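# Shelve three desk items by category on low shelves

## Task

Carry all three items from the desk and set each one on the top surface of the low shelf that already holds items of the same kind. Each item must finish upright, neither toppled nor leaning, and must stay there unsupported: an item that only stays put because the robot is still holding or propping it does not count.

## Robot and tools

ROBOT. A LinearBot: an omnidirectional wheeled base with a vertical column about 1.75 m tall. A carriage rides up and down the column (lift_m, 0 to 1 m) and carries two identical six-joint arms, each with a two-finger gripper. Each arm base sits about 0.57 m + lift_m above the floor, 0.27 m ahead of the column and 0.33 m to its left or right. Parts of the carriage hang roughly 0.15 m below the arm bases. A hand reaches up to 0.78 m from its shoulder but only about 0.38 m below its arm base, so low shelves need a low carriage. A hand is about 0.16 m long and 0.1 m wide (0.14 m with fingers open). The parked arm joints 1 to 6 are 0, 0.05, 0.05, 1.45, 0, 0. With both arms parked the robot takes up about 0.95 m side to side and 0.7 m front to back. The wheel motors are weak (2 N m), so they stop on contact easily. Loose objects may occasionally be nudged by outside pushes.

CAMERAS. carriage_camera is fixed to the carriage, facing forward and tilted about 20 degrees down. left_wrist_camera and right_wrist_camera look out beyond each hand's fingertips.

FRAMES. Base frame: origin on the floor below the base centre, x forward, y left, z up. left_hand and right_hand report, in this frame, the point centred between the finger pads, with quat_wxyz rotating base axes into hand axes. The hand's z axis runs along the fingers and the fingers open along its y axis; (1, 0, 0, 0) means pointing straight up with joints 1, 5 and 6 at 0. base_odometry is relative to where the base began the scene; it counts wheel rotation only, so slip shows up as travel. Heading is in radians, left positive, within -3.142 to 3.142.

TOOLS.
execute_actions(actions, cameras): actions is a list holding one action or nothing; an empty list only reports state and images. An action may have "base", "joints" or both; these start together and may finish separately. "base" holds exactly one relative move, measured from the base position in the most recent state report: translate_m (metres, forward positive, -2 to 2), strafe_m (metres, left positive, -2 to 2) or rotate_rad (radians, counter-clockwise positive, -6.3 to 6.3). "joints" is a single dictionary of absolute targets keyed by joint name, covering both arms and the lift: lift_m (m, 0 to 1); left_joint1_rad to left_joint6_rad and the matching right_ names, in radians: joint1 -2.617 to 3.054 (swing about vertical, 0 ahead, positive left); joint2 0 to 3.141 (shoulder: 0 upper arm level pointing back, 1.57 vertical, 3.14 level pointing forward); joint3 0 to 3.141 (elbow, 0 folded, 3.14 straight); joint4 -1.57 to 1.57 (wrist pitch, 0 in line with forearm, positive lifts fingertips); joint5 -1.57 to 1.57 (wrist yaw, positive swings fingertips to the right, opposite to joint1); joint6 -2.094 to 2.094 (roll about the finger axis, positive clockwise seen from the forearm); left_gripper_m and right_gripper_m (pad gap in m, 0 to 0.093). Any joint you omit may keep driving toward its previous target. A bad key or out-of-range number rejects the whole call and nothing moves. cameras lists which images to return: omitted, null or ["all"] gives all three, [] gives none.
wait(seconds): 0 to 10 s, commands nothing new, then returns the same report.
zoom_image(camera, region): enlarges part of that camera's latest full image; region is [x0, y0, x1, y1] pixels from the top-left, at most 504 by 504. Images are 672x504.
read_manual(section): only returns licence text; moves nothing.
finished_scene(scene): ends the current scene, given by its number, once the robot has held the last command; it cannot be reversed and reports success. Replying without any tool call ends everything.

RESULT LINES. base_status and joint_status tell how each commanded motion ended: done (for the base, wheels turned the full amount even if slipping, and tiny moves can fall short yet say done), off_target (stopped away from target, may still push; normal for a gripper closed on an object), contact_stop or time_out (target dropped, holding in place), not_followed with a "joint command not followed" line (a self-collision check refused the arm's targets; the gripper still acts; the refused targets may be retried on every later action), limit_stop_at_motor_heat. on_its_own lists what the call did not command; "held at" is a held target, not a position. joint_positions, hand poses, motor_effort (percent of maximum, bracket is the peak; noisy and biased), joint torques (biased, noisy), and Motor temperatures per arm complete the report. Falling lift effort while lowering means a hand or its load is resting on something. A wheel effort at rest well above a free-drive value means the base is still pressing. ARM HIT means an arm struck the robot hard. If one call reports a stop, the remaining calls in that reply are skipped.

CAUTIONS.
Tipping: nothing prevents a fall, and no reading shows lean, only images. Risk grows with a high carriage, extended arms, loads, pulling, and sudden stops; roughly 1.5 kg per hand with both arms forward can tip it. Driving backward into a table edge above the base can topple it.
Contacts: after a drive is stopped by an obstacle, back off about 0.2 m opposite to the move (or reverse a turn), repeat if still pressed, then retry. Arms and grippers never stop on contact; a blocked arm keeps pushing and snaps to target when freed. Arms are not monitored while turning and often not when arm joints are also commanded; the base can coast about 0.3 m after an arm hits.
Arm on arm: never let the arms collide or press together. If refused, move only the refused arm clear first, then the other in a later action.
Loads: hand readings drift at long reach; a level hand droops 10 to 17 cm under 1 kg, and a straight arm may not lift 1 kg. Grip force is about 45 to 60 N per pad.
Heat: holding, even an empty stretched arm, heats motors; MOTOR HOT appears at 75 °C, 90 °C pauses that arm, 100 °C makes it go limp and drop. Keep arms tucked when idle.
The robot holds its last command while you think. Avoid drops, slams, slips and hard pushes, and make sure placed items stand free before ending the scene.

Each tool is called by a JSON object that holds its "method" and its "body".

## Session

{"method": "execute_actions", "body": {"actions": []}}

Scene clock: 0.00 s.
Joint torques (N m, as the arm reports them, + toward a larger angle): no reading
Motor temperatures (°C, as the motors report them): left_arm=[22 29 25 20 20 22] | right_arm=[22 28 31 22 22 20]
base_odometry: x=+0.000 y=+0.000 heading=+0.000 (m, m, rad; odometry frame)
base_status: not commanded
joint_positions: lift_m=+0.301 left_joint1_rad=+0.011 left_joint2_rad=+0.054 left_joint3_rad=+0.052 left_joint4_rad=+1.427 left_joint5_rad=+0.002 left_joint6_rad=+0.016 left_gripper_m=+0.095 right_joint1_rad=-0.016 right_joint2_rad=+0.051 right_joint3_rad=+0.042 right_joint4_rad=+1.475 right_joint5_rad=+0.007 right_joint6_rad=-0.017 right_gripper_m=+0.095
joint_status: not commanded
motor_effort: lift_m=+19 drive_wheels=-5 (%)
left_hand: x=+0.2976 y=+0.3097 z=+1.2910 quat_wxyz=(+0.997, +0.001, +0.073, +0.013) (m; base frame)
right_hand: x=+0.2880 y=-0.3113 z=+1.2896 quat_wxyz=(+0.998, +0.003, +0.052, -0.017) (m; base frame)
pictures: carriage_camera, left_wrist_camera, right_wrist_camera
Images, in order (width x height): carriage_camera 672x504, left_wrist_camera 672x504, right_wrist_camera 672x504.

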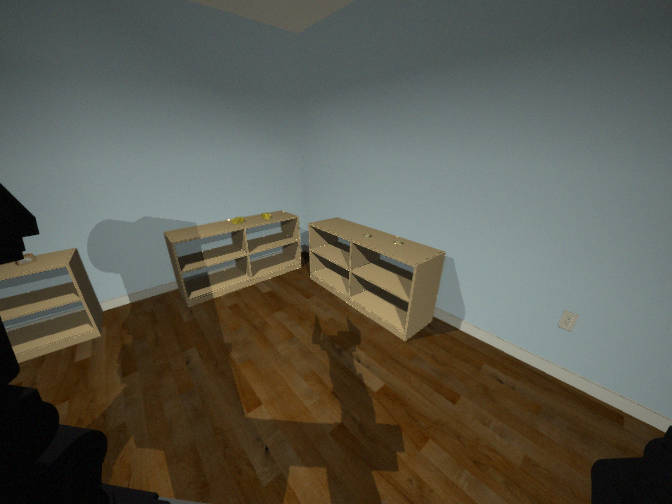

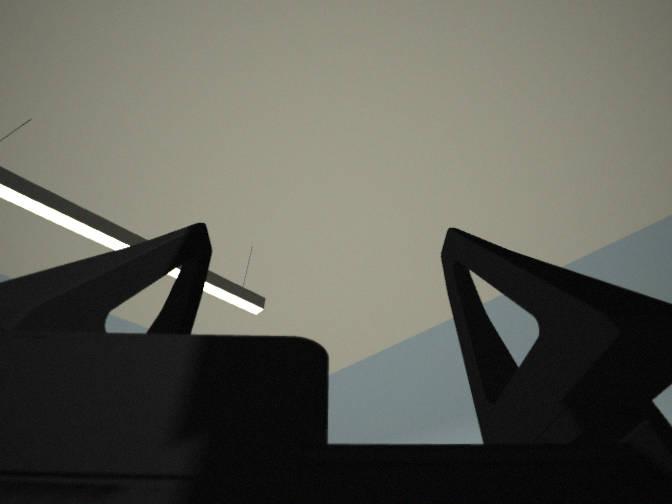

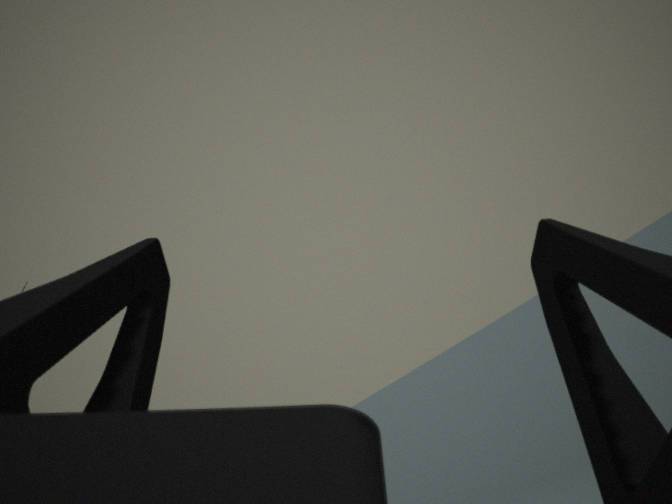

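{"method": "execute_actions", "body": {"actions": [{"base":{"rotate_rad":1.2}}], "cameras": ["carriage_camera"]}}

{"method": "execute_actions", "body": {"actions": [{"base":{"rotate_rad":1.7}}], "cameras": ["carriage_camera"]}}

{"method": "execute_actions", "body": {"actions": [{"base":{"rotate_rad":1.7}}], "cameras": ["carriage_camera"]}}

Scene clock: 10.30 s.
Joint torques (N m, as the arm reports them, + toward a larger angle): left_arm=[-0.4   4.36  6.25 -0.21  0.08  0.01] | right_arm=[-0.49  4.46  7.19 -0.36  0.07  0.03]
Motor temperatures (°C, as the motors report them): left_arm=[22 29 26 20 20 22] | right_arm=[22 29 32 22 22 20]
base_odometry: x=+0.000 y=+0.000 heading=+1.199 (m, m, rad; odometry frame)
base_status: done
joint_positions: lift_m=+0.301 left_joint1_rad=+0.011 left_joint2_rad=+0.054 left_joint3_rad=+0.052 left_joint4_rad=+1.427 left_joint5_rad=+0.002 left_joint6_rad=+0.016 left_gripper_m=+0.095 right_joint1_rad=-0.016 right_joint2_rad=+0.051 right_joint3_rad=+0.042 right_joint4_rad=+1.475 right_joint5_rad=+0.007 right_joint6_rad=-0.017 right_gripper_m=+0.095
joint_status: not commanded
motor_effort: lift_m=+18(18) drive_wheels=+14(43) (%)
left_hand: x=+0.2976 y=+0.3097 z=+1.2910 quat_wxyz=(+0.997, +0.001, +0.073, +0.013) (m; base frame)
right_hand: x=+0.2881 y=-0.3113 z=+1.2896 quat_wxyz=(+0.998, +0.003, +0.052, -0.017) (m; base frame)
pictures: carriage_camera
Images, in order (width x height): carriage_camera 672x504.

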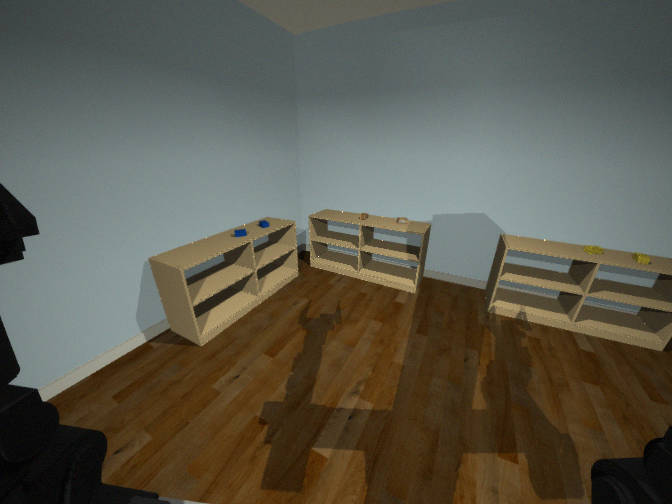

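Scene clock: 13.60 s.
Joint torques (N m, as the arm reports them, + toward a larger angle): left_arm=[-0.45  4.37  6.26 -0.19  0.09  0.01] | right_arm=[-0.58  4.53  7.15 -0.36  0.07  0.02]
Motor temperatures (°C, as the motors report them): left_arm=[22 29 27 20 20 22] | right_arm=[22 29 33 22 22 20]
base_odometry: x=+0.000 y=+0.000 heading=+2.898 (m, m, rad; odometry frame)
base_status: done
joint_positions: lift_m=+0.301 left_joint1_rad=+0.011 left_joint2_rad=+0.054 left_joint3_rad=+0.052 left_joint4_rad=+1.427 left_joint5_rad=+0.002 left_joint6_rad=+0.016 left_gripper_m=+0.095 right_joint1_rad=-0.016 right_joint2_rad=+0.051 right_joint3_rad=+0.042 right_joint4_rad=+1.474 right_joint5_rad=+0.007 right_joint6_rad=-0.017 right_gripper_m=+0.095
joint_status: not commanded
motor_effort: lift_m=+19(18) drive_wheels=+15(46) (%)
left_hand: x=+0.2976 y=+0.3097 z=+1.2910 quat_wxyz=(+0.997, +0.001, +0.073, +0.013) (m; base frame)
right_hand: x=+0.2882 y=-0.3113 z=+1.2896 quat_wxyz=(+0.998, +0.003, +0.053, -0.017) (m; base frame)
pictures: carriage_camera
Images, in order (width x height): carriage_camera 672x504.

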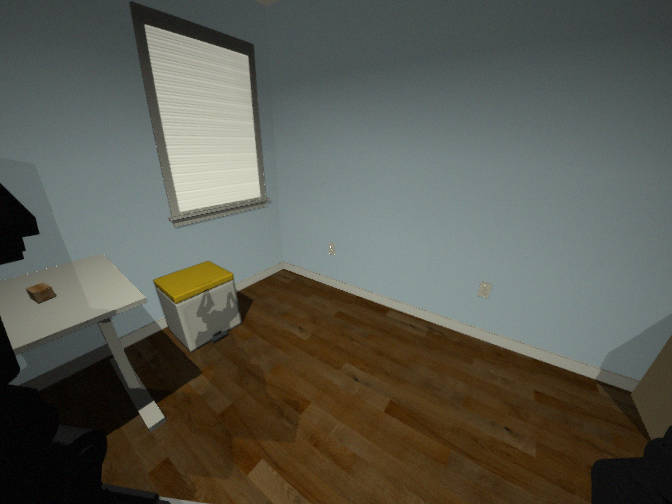

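Scene clock: 16.90 s.
Joint torques (N m, as the arm reports them, + toward a larger angle): left_arm=[-0.44  4.4   6.23 -0.21  0.08  0.01] | right_arm=[-0.54  4.51  7.15 -0.35  0.06  0.05]
Motor temperatures (°C, as the motors report them): left_arm=[22 29 27 20 20 22] | right_arm=[22 29 33 22 22 20]
base_odometry: x=+0.000 y=+0.000 heading=-1.687 (m, m, rad; odometry frame)
base_status: done
joint_positions: lift_m=+0.301 left_joint1_rad=+0.011 left_joint2_rad=+0.054 left_joint3_rad=+0.052 left_joint4_rad=+1.427 left_joint5_rad=+0.002 left_joint6_rad=+0.016 left_gripper_m=+0.095 right_joint1_rad=-0.016 right_joint2_rad=+0.051 right_joint3_rad=+0.042 right_joint4_rad=+1.474 right_joint5_rad=+0.007 right_joint6_rad=-0.017 right_gripper_m=+0.095
joint_status: not commanded
motor_effort: lift_m=+18(18) drive_wheels=+15(42) (%)
left_hand: x=+0.2976 y=+0.3097 z=+1.2910 quat_wxyz=(+0.997, +0.001, +0.073, +0.013) (m; base frame)
right_hand: x=+0.2883 y=-0.3113 z=+1.2896 quat_wxyz=(+0.998, +0.003, +0.053, -0.017) (m; base frame)
pictures: carriage_camera
Images, in order (width x height): carriage_camera 672x504.

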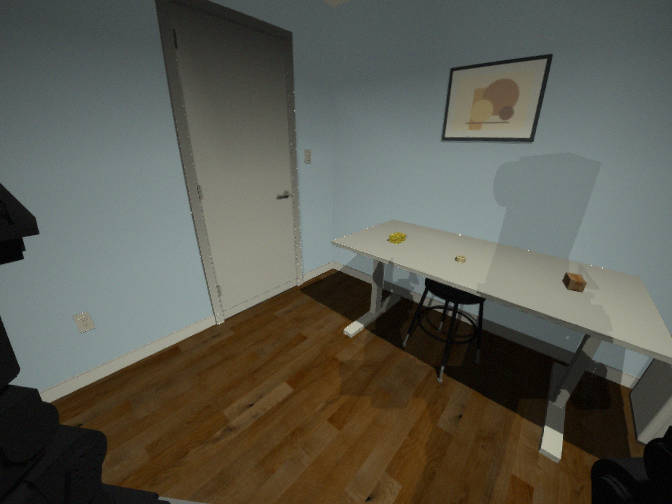

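{"method": "execute_actions", "body": {"actions": [{"base":{"rotate_rad":-0.83},"joints":{"lift_m":0.3,"left_joint1_rad":0,"left_joint2_rad":2.2,"left_joint3_rad":1.7,"left_joint4_rad":-1.07,"left_joint5_rad":0,"left_joint6_rad":0,"right_joint1_rad":0,"right_joint2_rad":2.2,"right_joint3_rad":1.7,"right_joint4_rad":-1.07,"right_joint5_rad":0,"right_joint6_rad":0}}], "cameras": ["carriage_camera"]}}

Scene clock: 32.53 s.
Joint torques (N m, as the arm reports them, + toward a larger angle): left_arm=[ -0.38 -14.38   8.17   0.27   0.12  -0.03] | right_arm=[ -0.26 -15.56   9.06   0.1    0.04   0.05]
Motor temperatures (°C, as the motors report them): left_arm=[22 29 28 20 20 22] | right_arm=[22 30 35 22 22 20]
base_odometry: x=+0.000 y=+0.000 heading=-2.515 (m, m, rad; odometry frame)
base_status: done
joint_positions: lift_m=+0.300 left_joint1_rad=+0.000 left_joint2_rad=+2.197 left_joint3_rad=+1.682 left_joint4_rad=-1.056 left_joint5_rad=-0.002 left_joint6_rad=+0.005 left_gripper_m=+0.095 right_joint1_rad=-0.004 right_joint2_rad=+2.207 right_joint3_rad=+1.680 right_joint4_rad=-1.069 right_joint5_rad=+0.004 right_joint6_rad=-0.003 right_gripper_m=+0.095
joint_status: all done
motor_effort: lift_m=+15(7) drive_wheels=+26(51) (%)
left_hand: x=+0.6780 y=+0.3098 z=+0.8728 quat_wxyz=(+0.000, +0.003, +1.000, +0.001) (m; base frame)
right_hand: x=+0.6731 y=-0.3122 z=+0.8682 quat_wxyz=(-0.013, +0.001, +1.000, -0.002) (m; base frame)
pictures: carriage_camera
Images, in order (width x height): carriage_camera 672x504.

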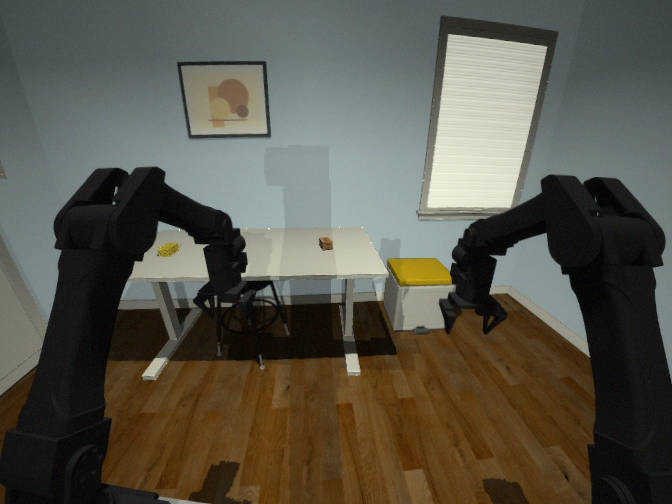

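{"method": "execute_actions", "body": {"actions": [{"base":{"strafe_m":0.36}}], "cameras": []}}

{"method": "execute_actions", "body": {"actions": [{"base":{"translate_m":0.7}}]}}

Scene clock: 42.10 s.
Joint torques (N m, as the arm reports them, + toward a larger angle): left_arm=[ -0.44 -14.42   8.13   0.26   0.1   -0.04] | right_arm=[ -0.39 -15.59   9.09   0.11   0.05   0.07]
Motor temperatures (°C, as the motors report them): left_arm=[22 34 29 20 20 22] | right_arm=[22 35 36 22 22 20]
base_odometry: x=+0.211 y=-0.292 heading=-2.516 (m, m, rad; odometry frame)
base_status: done
joint_positions: lift_m=+0.300 left_joint1_rad=+0.001 left_joint2_rad=+2.197 left_joint3_rad=+1.682 left_joint4_rad=-1.059 left_joint5_rad=-0.001 left_joint6_rad=+0.005 left_gripper_m=+0.095 right_joint1_rad=-0.003 right_joint2_rad=+2.207 right_joint3_rad=+1.680 right_joint4_rad=-1.069 right_joint5_rad=+0.004 right_joint6_rad=-0.003 right_gripper_m=+0.095
joint_status: not commanded
motor_effort: lift_m=+15(15) drive_wheels=-13(40) (%)
left_hand: x=+0.6774 y=+0.3103 z=+0.8728 quat_wxyz=(-0.001, +0.002, +1.000, +0.001) (m; base frame)
right_hand: x=+0.6731 y=-0.3115 z=+0.8682 quat_wxyz=(-0.013, +0.000, +1.000, -0.002) (m; base frame)
pictures: none
No camera images: the call's "cameras" was empty. Leave "cameras" out to get every camera's image.

Scene clock: 45.83 s.
Joint torques (N m, as the arm reports them, + toward a larger angle): left_arm=[ -0.46 -14.51   8.05   0.28   0.11  -0.03] | right_arm=[ -0.29 -15.63   8.96   0.11   0.05   0.05]
Motor temperatures (°C, as the motors report them): left_arm=[22 35 29 20 20 22] | right_arm=[22 37 37 22 22 20]
base_odometry: x=-0.356 y=-0.703 heading=-2.515 (m, m, rad; odometry frame)
base_status: done
joint_positions: lift_m=+0.300 left_joint1_rad=+0.000 left_joint2_rad=+2.197 left_joint3_rad=+1.682 left_joint4_rad=-1.060 left_joint5_rad=-0.001 left_joint6_rad=+0.005 left_gripper_m=+0.095 right_joint1_rad=-0.003 right_joint2_rad=+2.207 right_joint3_rad=+1.680 right_joint4_rad=-1.070 right_joint5_rad=+0.004 right_joint6_rad=-0.003 right_gripper_m=+0.095
joint_status: not commanded
motor_effort: lift_m=+15(15) drive_wheels=-15(39) (%)
left_hand: x=+0.6771 y=+0.3101 z=+0.8728 quat_wxyz=(-0.002, +0.002, +1.000, +0.001) (m; base frame)
right_hand: x=+0.6728 y=-0.3115 z=+0.8682 quat_wxyz=(-0.013, +0.000, +1.000, -0.002) (m; base frame)
pictures: carriage_camera, left_wrist_camera, right_wrist_camera
Images, in order (width x height): carriage_camera 672x504, left_wrist_camera 672x504, right_wrist_camera 672x504.

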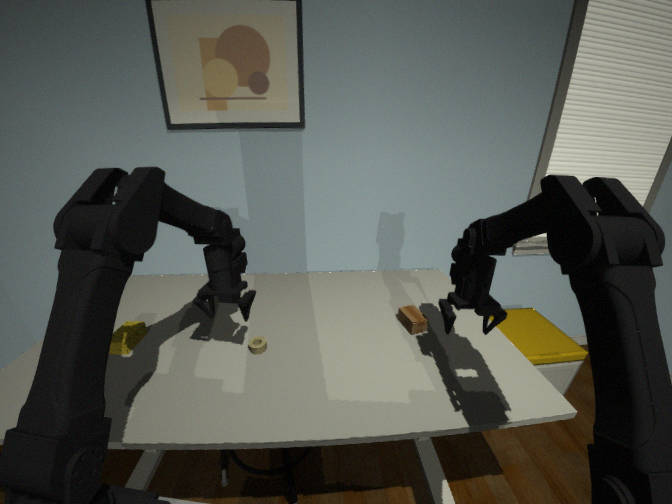

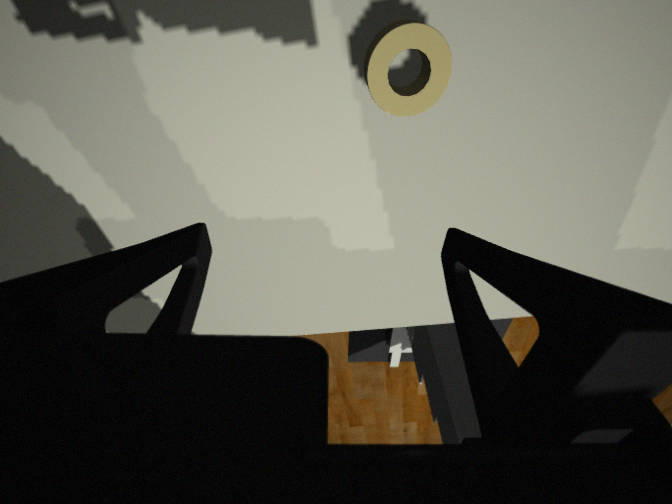

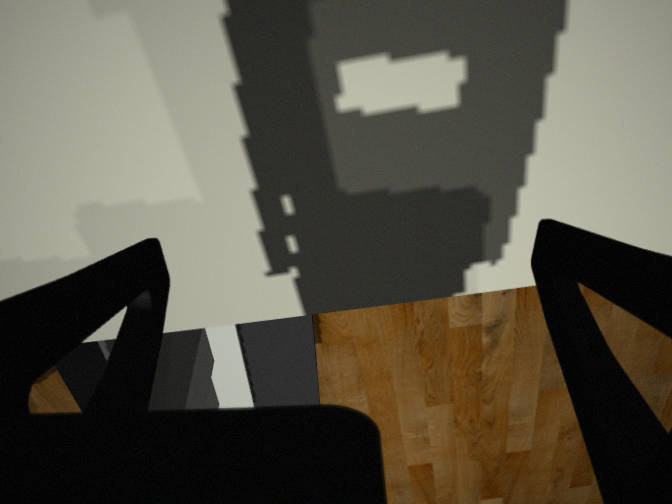

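{"method": "execute_actions", "body": {"actions": [{"base":{"translate_m":0.08},"joints":{"left_joint1_rad":-0.125,"left_joint6_rad":-0.12}}]}}

Scene clock: 56.00 s.
Joint torques (N m, as the arm reports them, + toward a larger angle): left_arm=[ -0.15 -14.44   8.11   0.31   0.06  -0.07] | right_arm=[ -0.34 -15.66   9.06   0.13   0.04   0.06]
Motor temperatures (°C, as the motors report them): left_arm=[22 39 30 20 20 22] | right_arm=[22 41 38 21 22 20]
base_odometry: x=-0.421 y=-0.750 heading=-2.514 (m, m, rad; odometry frame)
base_status: done
joint_positions: lift_m=+0.300 left_joint1_rad=-0.129 left_joint2_rad=+2.197 left_joint3_rad=+1.682 left_joint4_rad=-1.062 left_joint5_rad=+0.003 left_joint6_rad=-0.112 left_gripper_m=+0.095 right_joint1_rad=-0.002 right_joint2_rad=+2.207 right_joint3_rad=+1.680 right_joint4_rad=-1.071 right_joint5_rad=+0.004 right_joint6_rad=-0.003 right_gripper_m=+0.095
joint_status: all done
motor_effort: lift_m=+15(15) drive_wheels=-13(38) (%)
left_hand: x=+0.6730 y=+0.2556 z=+0.8728 quat_wxyz=(-0.003, +0.008, +1.000, -0.001) (m; base frame)
right_hand: x=+0.6726 y=-0.3113 z=+0.8682 quat_wxyz=(-0.014, -0.001, +1.000, -0.002) (m; base frame)
pictures: carriage_camera, left_wrist_camera, right_wrist_camera
Images, in order (width x height): carriage_camera 672x504, left_wrist_camera 672x504, right_wrist_camera 672x504.

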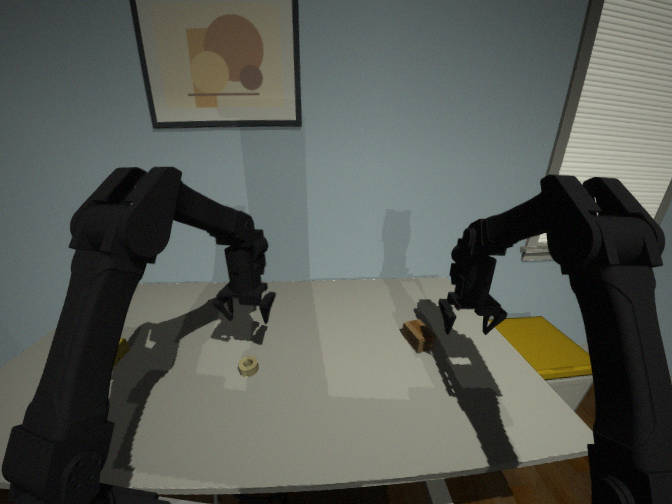

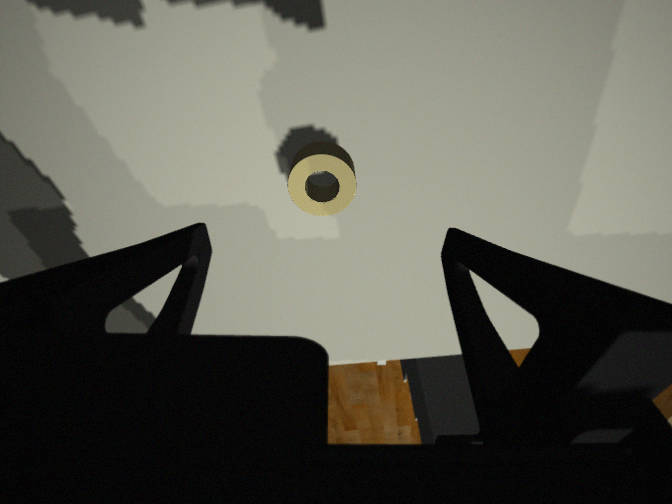

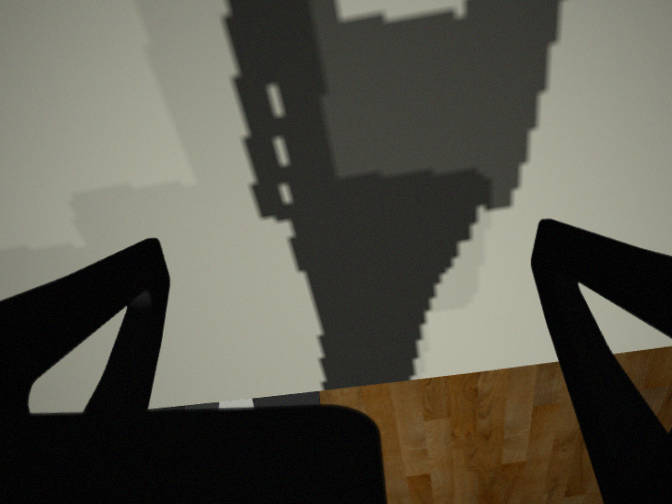

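{"method": "execute_actions", "body": {"actions": [{"base":{"translate_m":-0.055},"joints":{"lift_m":0.2,"left_joint1_rad":-0.105,"right_joint2_rad":2.05,"right_joint4_rad":-1.2}}], "cameras": ["left_wrist_camera"]}}

Scene clock: 64.97 s.
Joint torques (N m, as the arm reports them, + toward a larger angle): left_arm=[ -0.13 -14.4    7.55   0.37   0.07  -0.07] | right_arm=[ -0.31 -14.23   8.63   0.13   0.07   0.07]
Motor temperatures (°C, as the motors report them): left_arm=[22 41 31 20 20 22] | right_arm=[22 44 39 21 22 20]
base_odometry: x=-0.376 y=-0.718 heading=-2.514 (m, m, rad; odometry frame)
base_status: done
joint_positions: lift_m=+0.200 left_joint1_rad=-0.106 left_joint2_rad=+2.197 left_joint3_rad=+1.690 left_joint4_rad=-1.065 left_joint5_rad=+0.002 left_joint6_rad=-0.112 left_gripper_m=+0.095 right_joint1_rad=-0.002 right_joint2_rad=+2.056 right_joint3_rad=+1.687 right_joint4_rad=-1.194 right_joint5_rad=+0.004 right_joint6_rad=-0.003 right_gripper_m=+0.095
joint_status: all done
motor_effort: lift_m=+15(14) drive_wheels=+8(39) (%)
left_hand: x=+0.6760 y=+0.2652 z=+0.7747 quat_wxyz=(+0.000, -0.003, +1.000, -0.001) (m; base frame)
right_hand: x=+0.6557 y=-0.3113 z=+0.8282 quat_wxyz=(+0.004, +0.000, +1.000, -0.002) (m; base frame)
pictures: left_wrist_camera
Images, in order (width x height): left_wrist_camera 672x504.

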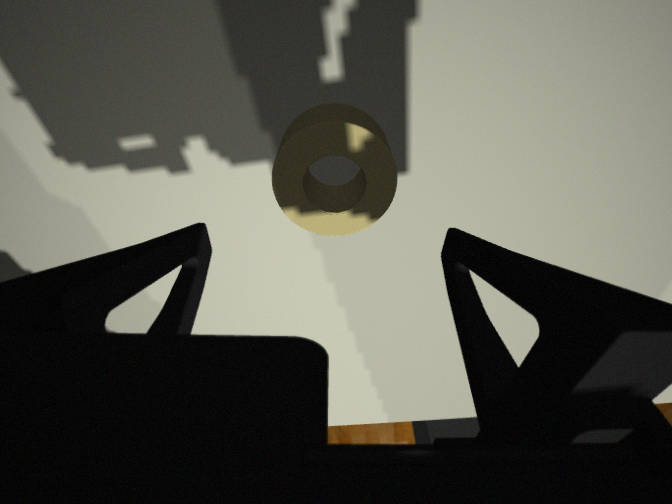

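{"method": "execute_actions", "body": {"actions": [{"base":{"translate_m":0.022},"joints":{"lift_m":0.19}}], "cameras": ["left_wrist_camera"]}}

{"method": "execute_actions", "body": {"actions": [{"joints":{"left_gripper_m":0}}], "cameras": []}}

{"method": "execute_actions", "body": {"actions": [{"joints":{"lift_m":0.3,"right_joint2_rad":2.4,"right_joint3_rad":2.05,"right_joint4_rad":-1.22}}]}}

Scene clock: 76.70 s.
Joint torques (N m, as the arm reports them, + toward a larger angle): left_arm=[ -0.49 -14.55   7.53   0.34   0.08  -0.07] | right_arm=[ -0.14 -14.4    8.72   0.19   0.04   0.05]
Motor temperatures (°C, as the motors report them): left_arm=[22 44 31 20 20 22] | right_arm=[22 46 39 21 22 20]
base_odometry: x=-0.394 y=-0.731 heading=-2.514 (m, m, rad; odometry frame)
base_status: done
joint_positions: lift_m=+0.190 left_joint1_rad=-0.106 left_joint2_rad=+2.197 left_joint3_rad=+1.690 left_joint4_rad=-1.067 left_joint5_rad=+0.002 left_joint6_rad=-0.112 left_gripper_m=+0.095 right_joint1_rad=-0.002 right_joint2_rad=+2.056 right_joint3_rad=+1.687 right_joint4_rad=-1.197 right_joint5_rad=+0.004 right_joint6_rad=-0.003 right_gripper_m=+0.095
joint_status: all done
motor_effort: lift_m=+16(11) drive_wheels=-7(44) (%)
left_hand: x=+0.6755 y=+0.2652 z=+0.7645 quat_wxyz=(-0.002, -0.003, +1.000, -0.001) (m; base frame)
right_hand: x=+0.6551 y=-0.3113 z=+0.8183 quat_wxyz=(+0.003, +0.000, +1.000, -0.002) (m; base frame)
pictures: left_wrist_camera
Images, in order (width x height): left_wrist_camera 672x504.

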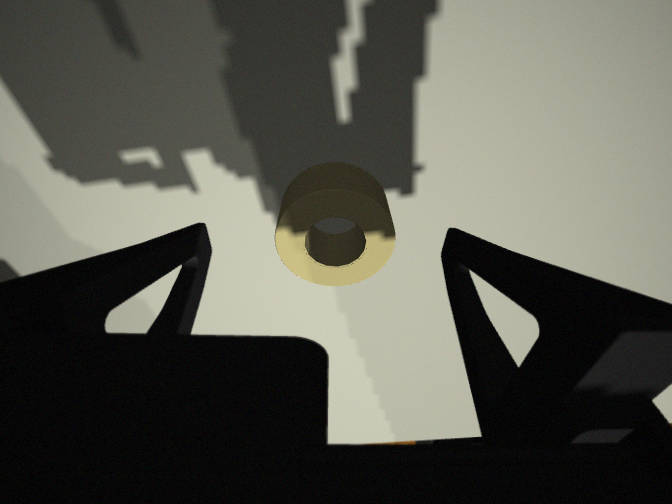

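Scene clock: 77.43 s.
Joint torques (N m, as the arm reports them, + toward a larger angle): left_arm=[ -0.46 -14.48   7.52   0.36   0.06  -0.06] | right_arm=[ -0.27 -14.43   8.62   0.16   0.06   0.08]
Motor temperatures (°C, as the motors report them): left_arm=[22 44 31 20 20 22] | right_arm=[22 46 39 21 22 20]
base_odometry: x=-0.394 y=-0.731 heading=-2.514 (m, m, rad; odometry frame)
base_status: not commanded
joint_positions: lift_m=+0.190 left_joint1_rad=-0.106 left_joint2_rad=+2.197 left_joint3_rad=+1.690 left_joint4_rad=-1.067 left_joint5_rad=+0.002 left_joint6_rad=-0.112 left_gripper_m=+0.001 right_joint1_rad=-0.002 right_joint2_rad=+2.056 right_joint3_rad=+1.687 right_joint4_rad=-1.197 right_joint5_rad=+0.004 right_joint6_rad=-0.003 right_gripper_m=+0.095
joint_status: all done
motor_effort: lift_m=+16(16) drive_wheels=-7(7) (%)
left_hand: x=+0.6755 y=+0.2652 z=+0.7645 quat_wxyz=(-0.002, -0.003, +1.000, -0.001) (m; base frame)
right_hand: x=+0.6551 y=-0.3113 z=+0.8183 quat_wxyz=(+0.003, +0.000, +1.000, -0.002) (m; base frame)
pictures: none
No camera images: the call's "cameras" was empty. Leave "cameras" out to get every camera's image.

Scene clock: 78.40 s.
Joint torques (N m, as the arm reports them, + toward a larger angle): left_arm=[ -0.27 -14.2    7.48   0.4    0.07  -0.07] | right_arm=[ -0.22 -15.83   8.84   0.17   0.07   0.06]
Motor temperatures (°C, as the motors report them): left_arm=[22 44 31 20 20 22] | right_arm=[22 46 39 21 22 20]
base_odometry: x=-0.394 y=-0.731 heading=-2.514 (m, m, rad; odometry frame)
base_status: not commanded
joint_positions: lift_m=+0.300 left_joint1_rad=-0.106 left_joint2_rad=+2.195 left_joint3_rad=+1.690 left_joint4_rad=-1.067 left_joint5_rad=+0.002 left_joint6_rad=-0.112 left_gripper_m=+0.001 right_joint1_rad=-0.002 right_joint2_rad=+2.391 right_joint3_rad=+2.036 right_joint4_rad=-1.219 right_joint5_rad=+0.004 right_joint6_rad=-0.003 right_gripper_m=+0.095
joint_status: all done
motor_effort: lift_m=+21(24) drive_wheels=-6(8) (%)
left_hand: x=+0.6757 y=+0.2652 z=+0.8747 quat_wxyz=(-0.001, -0.003, +1.000, -0.001) (m; base frame)
right_hand: x=+0.7235 y=-0.3114 z=+0.8779 quat_wxyz=(-0.001, +0.000, +1.000, -0.002) (m; base frame)
pictures: carriage_camera, left_wrist_camera, right_wrist_camera
Images, in order (width x height): carriage_camera 672x504, left_wrist_camera 672x504, right_wrist_camera 672x504.

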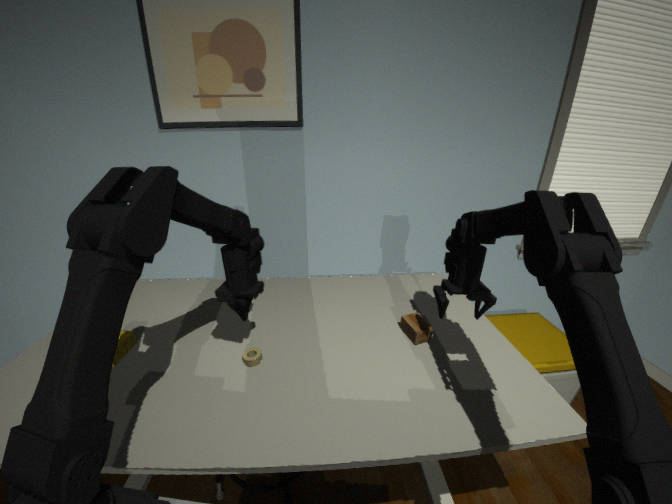

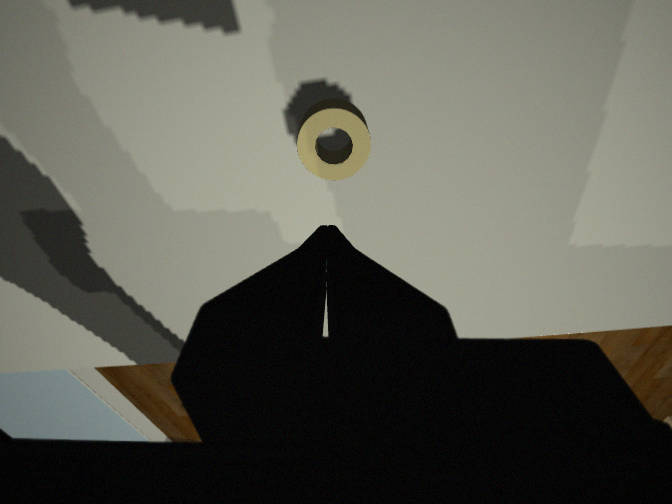

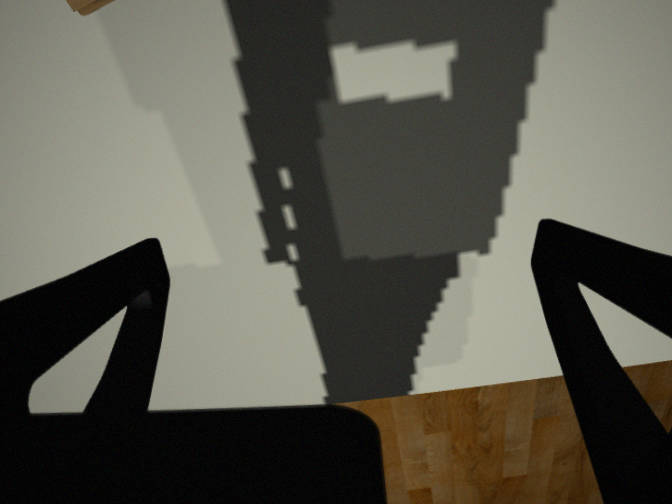

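{"method": "execute_actions", "body": {"actions": [{"base":{"translate_m":-0.012},"joints":{"left_gripper_m":0.093,"right_joint2_rad":2.05,"right_joint3_rad":1.7,"right_joint4_rad":-1.2}}], "cameras": []}}

{"method": "execute_actions", "body": {"actions": [{"joints":{"lift_m":0.17}}], "cameras": ["left_wrist_camera"]}}

{"method": "execute_actions", "body": {"actions": [{"joints":{"left_gripper_m":0}}], "cameras": ["left_wrist_camera"]}}

Scene clock: 90.93 s.
Joint torques (N m, as the arm reports them, + toward a larger angle): left_arm=[ -0.38 -14.31   7.51   0.36   0.07  -0.07] | right_arm=[ -0.36 -13.94   6.41   0.24   0.04   0.07]
Motor temperatures (°C, as the motors report them): left_arm=[22 46 32 20 20 22] | right_arm=[22 49 40 21 22 20]
base_odometry: x=-0.384 y=-0.723 heading=-2.514 (m, m, rad; odometry frame)
base_status: done
joint_positions: lift_m=+0.300 left_joint1_rad=-0.106 left_joint2_rad=+2.195 left_joint3_rad=+1.690 left_joint4_rad=-1.067 left_joint5_rad=+0.002 left_joint6_rad=-0.112 left_gripper_m=+0.093 right_joint1_rad=-0.002 right_joint2_rad=+2.052 right_joint3_rad=+1.713 right_joint4_rad=-1.200 right_joint5_rad=+0.004 right_joint6_rad=-0.003 right_gripper_m=+0.095
joint_status: all done
motor_effort: lift_m=+21(21) drive_wheels=+3(36) (%)
left_hand: x=+0.6757 y=+0.2652 z=+0.8747 quat_wxyz=(-0.001, -0.003, +1.000, -0.001) (m; base frame)
right_hand: x=+0.6615 y=-0.3113 z=+0.9358 quat_wxyz=(+0.016, +0.000, +1.000, -0.002) (m; base frame)
pictures: none
No camera images: the call's "cameras" was empty. Leave "cameras" out to get every camera's image.

Scene clock: 92.20 s.
Joint torques (N m, as the arm reports them, + toward a larger angle): left_arm=[ -0.36 -14.39   7.47   0.38   0.07  -0.07] | right_arm=[ -0.37 -13.98   7.05   0.22   0.05   0.05]
Motor temperatures (°C, as the motors report them): left_arm=[22 46 32 20 20 22] | right_arm=[22 49 40 21 22 20]
base_odometry: x=-0.384 y=-0.723 heading=-2.514 (m, m, rad; odometry frame)
base_status: not commanded
joint_positions: lift_m=+0.170 left_joint1_rad=-0.106 left_joint2_rad=+2.194 left_joint3_rad=+1.690 left_joint4_rad=-1.067 left_joint5_rad=+0.002 left_joint6_rad=-0.112 left_gripper_m=+0.093 right_joint1_rad=-0.002 right_joint2_rad=+2.052 right_joint3_rad=+1.706 right_joint4_rad=-1.200 right_joint5_rad=+0.004 right_joint6_rad=-0.003 right_gripper_m=+0.095
joint_status: all done
motor_effort: lift_m=+15(18) drive_wheels=-4(3) (%)
left_hand: x=+0.6758 y=+0.2652 z=+0.7458 quat_wxyz=(+0.000, -0.003, +1.000, -0.001) (m; base frame)
right_hand: x=+0.6597 y=-0.3113 z=+0.8048 quat_wxyz=(+0.013, +0.000, +1.000, -0.002) (m; base frame)
pictures: left_wrist_camera
Images, in order (width x height): left_wrist_camera 672x504.

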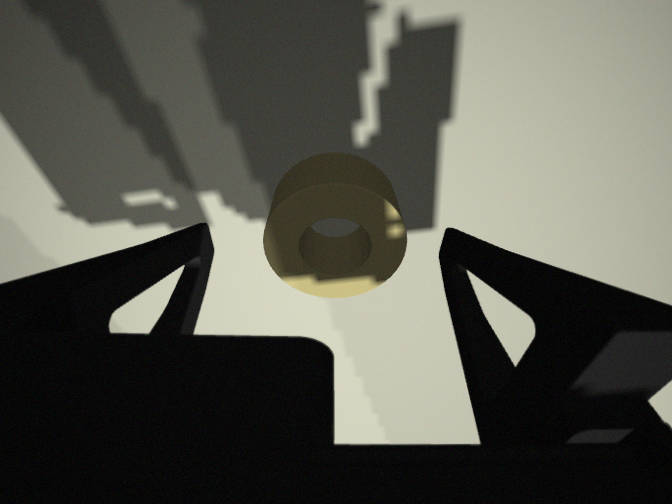

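Scene clock: 92.93 s.
Joint torques (N m, as the arm reports them, + toward a larger angle): left_arm=[ -0.45 -14.15   7.57   0.37   0.09  -0.05] | right_arm=[ -0.37 -13.9    7.12   0.26   0.03   0.05]
Motor temperatures (°C, as the motors report them): left_arm=[22 46 32 20 20 22] | right_arm=[22 49 39 21 22 20]
base_odometry: x=-0.384 y=-0.723 heading=-2.514 (m, m, rad; odometry frame)
base_status: not commanded
joint_positions: lift_m=+0.170 left_joint1_rad=-0.106 left_joint2_rad=+2.194 left_joint3_rad=+1.690 left_joint4_rad=-1.067 left_joint5_rad=+0.002 left_joint6_rad=-0.112 left_gripper_m=+0.048 right_joint1_rad=-0.002 right_joint2_rad=+2.052 right_joint3_rad=+1.706 right_joint4_rad=-1.200 right_joint5_rad=+0.004 right_joint6_rad=-0.003 right_gripper_m=+0.095
joint_status: left_gripper_m off_target (ended at +0.048, target +0.000)
motor_effort: lift_m=+15(15) drive_wheels=+0(0) (%)
left_hand: x=+0.6758 y=+0.2652 z=+0.7458 quat_wxyz=(+0.000, -0.003, +1.000, -0.001) (m; base frame)
right_hand: x=+0.6597 y=-0.3113 z=+0.8048 quat_wxyz=(+0.013, +0.000, +1.000, -0.002) (m; base frame)
pictures: left_wrist_camera
Images, in order (width x height): left_wrist_camera 672x504.

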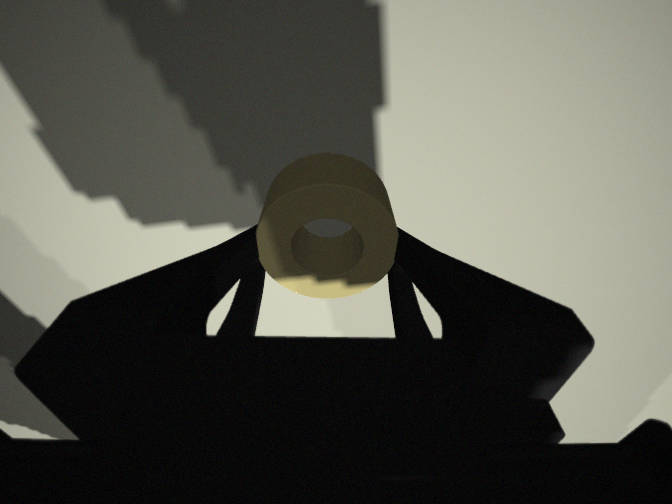

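{"method": "execute_actions", "body": {"actions": [{"joints":{"lift_m":0.27,"left_joint2_rad":2.1}}], "cameras": []}}

{"method": "execute_actions", "body": {"actions": [{"base":{"translate_m":0.06},"joints":{"right_joint1_rad":0.11,"right_joint2_rad":2.4,"right_joint3_rad":2.05,"right_joint4_rad":-1.22}}]}}

Scene clock: 103.30 s.
Joint torques (N m, as the arm reports them, + toward a larger angle): left_arm=[ -0.37 -12.82   7.79   0.7    0.07  -0.06] | right_arm=[ -0.3  -14.16   6.92   0.23   0.05   0.06]
Motor temperatures (°C, as the motors report them): left_arm=[22 47 32 20 20 22] | right_arm=[22 50 39 21 22 20]
base_odometry: x=-0.384 y=-0.723 heading=-2.514 (m, m, rad; odometry frame)
base_status: not commanded
joint_positions: lift_m=+0.270 left_joint1_rad=-0.106 left_joint2_rad=+2.086 left_joint3_rad=+1.690 left_joint4_rad=-1.067 left_joint5_rad=+0.002 left_joint6_rad=-0.112 left_gripper_m=+0.048 right_joint1_rad=-0.002 right_joint2_rad=+2.055 right_joint3_rad=+1.706 right_joint4_rad=-1.200 right_joint5_rad=+0.004 right_joint6_rad=-0.003 right_gripper_m=+0.095
joint_status: all done
motor_effort: lift_m=+21(25) drive_wheels=-4(5) (%)
left_hand: x=+0.6837 y=+0.2644 z=+0.8886 quat_wxyz=(+0.053, -0.003, +0.999, -0.007) (m; base frame)
right_hand: x=+0.6596 y=-0.3113 z=+0.9031 quat_wxyz=(+0.011, +0.000, +1.000, -0.002) (m; base frame)
pictures: none
No camera images: the call's "cameras" was empty. Leave "cameras" out to get every camera's image.

Scene clock: 104.67 s.
Joint torques (N m, as the arm reports them, + toward a larger angle): left_arm=[ -0.34 -12.98   7.82   0.66   0.07  -0.06] | right_arm=[ -1.05 -17.91   9.06   0.15   0.04   0.07]
Motor temperatures (°C, as the motors report them): left_arm=[22 47 32 20 20 22] | right_arm=[22 50 39 21 22 20]
base_odometry: x=-0.433 y=-0.759 heading=-2.513 (m, m, rad; odometry frame)
base_status: done
joint_positions: lift_m=+0.270 left_joint1_rad=-0.106 left_joint2_rad=+2.086 left_joint3_rad=+1.690 left_joint4_rad=-1.067 left_joint5_rad=+0.002 left_joint6_rad=-0.112 left_gripper_m=+0.048 right_joint1_rad=+0.117 right_joint2_rad=+2.411 right_joint3_rad=+2.032 right_joint4_rad=-1.221 right_joint5_rad=+0.002 right_joint6_rad=-0.003 right_gripper_m=+0.095
joint_status: all done
motor_effort: lift_m=+21(21) drive_wheels=-13(38) (%)
left_hand: x=+0.6837 y=+0.2644 z=+0.8886 quat_wxyz=(+0.053, -0.003, +0.999, -0.007) (m; base frame)
right_hand: x=+0.7166 y=-0.2565 z=+0.8378 quat_wxyz=(-0.015, -0.060, +0.998, -0.002) (m; base frame)
pictures: carriage_camera, left_wrist_camera, right_wrist_camera
Images, in order (width x height): carriage_camera 672x504, left_wrist_camera 672x504, right_wrist_camera 672x504.

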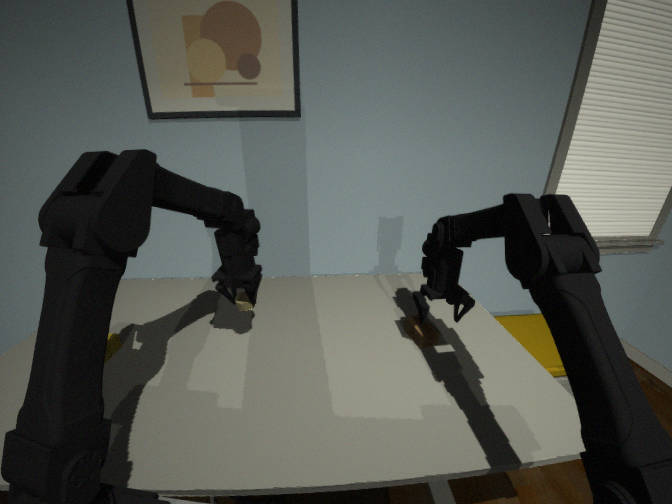

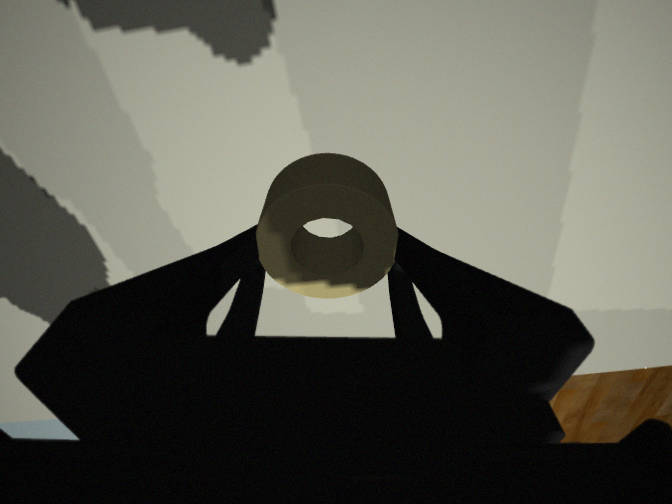

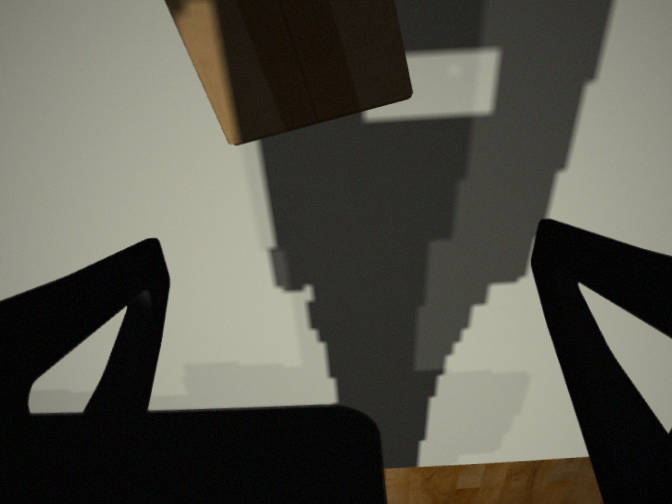

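{"method": "execute_actions", "body": {"actions": [{"base":{"translate_m":0.04},"joints":{"right_joint6_rad":-0.27,"right_joint1_rad":0.14,"lift_m":0.24}}], "cameras": ["right_wrist_camera"]}}

Scene clock: 116.20 s.
Joint torques (N m, as the arm reports them, + toward a larger angle): left_arm=[ -0.3  -13.44   7.9    0.65   0.06  -0.07] | right_arm=[ -0.16 -17.86   8.52   0.15   0.03  -0.01]
Motor temperatures (°C, as the motors report them): left_arm=[22 47 32 20 20 22] | right_arm=[22 54 40 21 22 20]
base_odometry: x=-0.465 y=-0.783 heading=-2.513 (m, m, rad; odometry frame)
base_status: done
joint_positions: lift_m=+0.240 left_joint1_rad=-0.106 left_joint2_rad=+2.093 left_joint3_rad=+1.690 left_joint4_rad=-1.068 left_joint5_rad=+0.002 left_joint6_rad=-0.113 left_gripper_m=+0.048 right_joint1_rad=+0.136 right_joint2_rad=+2.410 right_joint3_rad=+2.037 right_joint4_rad=-1.221 right_joint5_rad=+0.002 right_joint6_rad=-0.266 right_gripper_m=+0.095
joint_status: all done
motor_effort: lift_m=+15(17) drive_wheels=-13(40) (%)
left_hand: x=+0.6831 y=+0.2645 z=+0.8565 quat_wxyz=(+0.049, -0.003, +0.999, -0.006) (m; base frame)
right_hand: x=+0.7171 y=-0.2478 z=+0.8101 quat_wxyz=(-0.012, -0.199, +0.980, +0.000) (m; base frame)
pictures: right_wrist_camera
Images, in order (width x height): right_wrist_camera 672x504.

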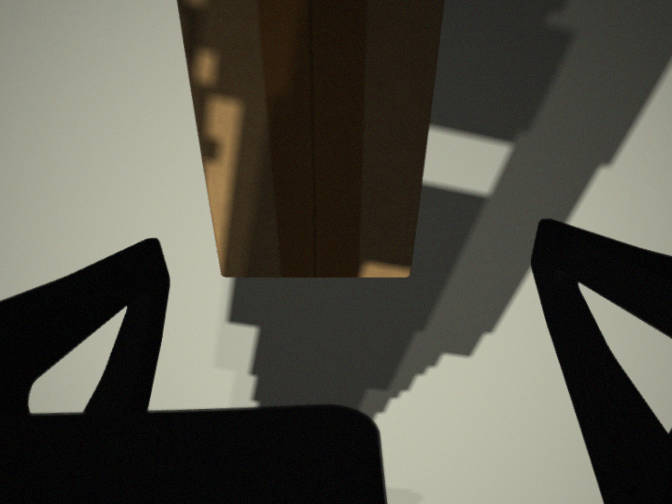

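{"method": "execute_actions", "body": {"actions": [{"base":{"translate_m":0.025},"joints":{"lift_m":0.185,"right_joint1_rad":0.15,"left_joint2_rad":2.05}}], "cameras": ["right_wrist_camera"]}}

{"method": "execute_actions", "body": {"actions": [{"joints":{"right_gripper_m":0}}], "cameras": []}}

{"method": "execute_actions", "body": {"actions": [{"joints":{"lift_m":0.32}}]}}

Scene clock: 124.63 s.
Joint torques (N m, as the arm reports them, + toward a larger angle): left_arm=[ -0.93 -14.33   7.96   0.75   0.1   -0.05] | right_arm=[ -1.11 -18.21   8.5    0.1    0.06  -0.02]
Motor temperatures (°C, as the motors report them): left_arm=[22 47 33 20 20 22] | right_arm=[22 57 40 21 22 20]
base_odometry: x=-0.485 y=-0.797 heading=-2.513 (m, m, rad; odometry frame)
base_status: done
joint_positions: lift_m=+0.219 left_joint1_rad=-0.098 left_joint2_rad=+2.056 left_joint3_rad=+1.690 left_joint4_rad=-1.068 left_joint5_rad=-0.001 left_joint6_rad=-0.114 left_gripper_m=+0.048 right_joint1_rad=+0.157 right_joint2_rad=+2.414 right_joint3_rad=+2.038 right_joint4_rad=-1.218 right_joint5_rad=+0.001 right_joint6_rad=-0.266 right_gripper_m=+0.095
joint_status: lift_m contact_stop (moved -0.021 of -0.055); the others done
on_its_own: lift_m is held at +0.219, not at your +0.185, since a contact_stop
motor_effort: lift_m=+18(18) drive_wheels=+4(138) (%)
left_hand: x=+0.6854 y=+0.2682 z=+0.8497 quat_wxyz=(+0.068, -0.008, +0.998, -0.007) (m; base frame)
right_hand: x=+0.7164 y=-0.2380 z=+0.7874 quat_wxyz=(-0.011, -0.210, +0.978, +0.000) (m; base frame)
pictures: right_wrist_camera
Images, in order (width x height): right_wrist_camera 672x504.

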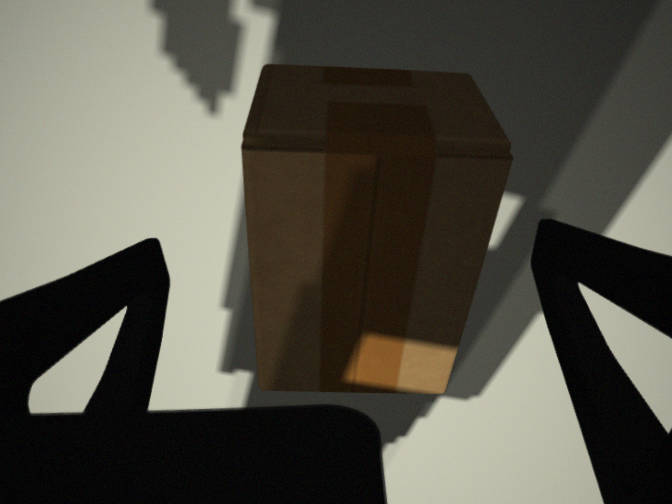

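not run: a stop came earlier in this reply.

not run: a stop came earlier in this reply.


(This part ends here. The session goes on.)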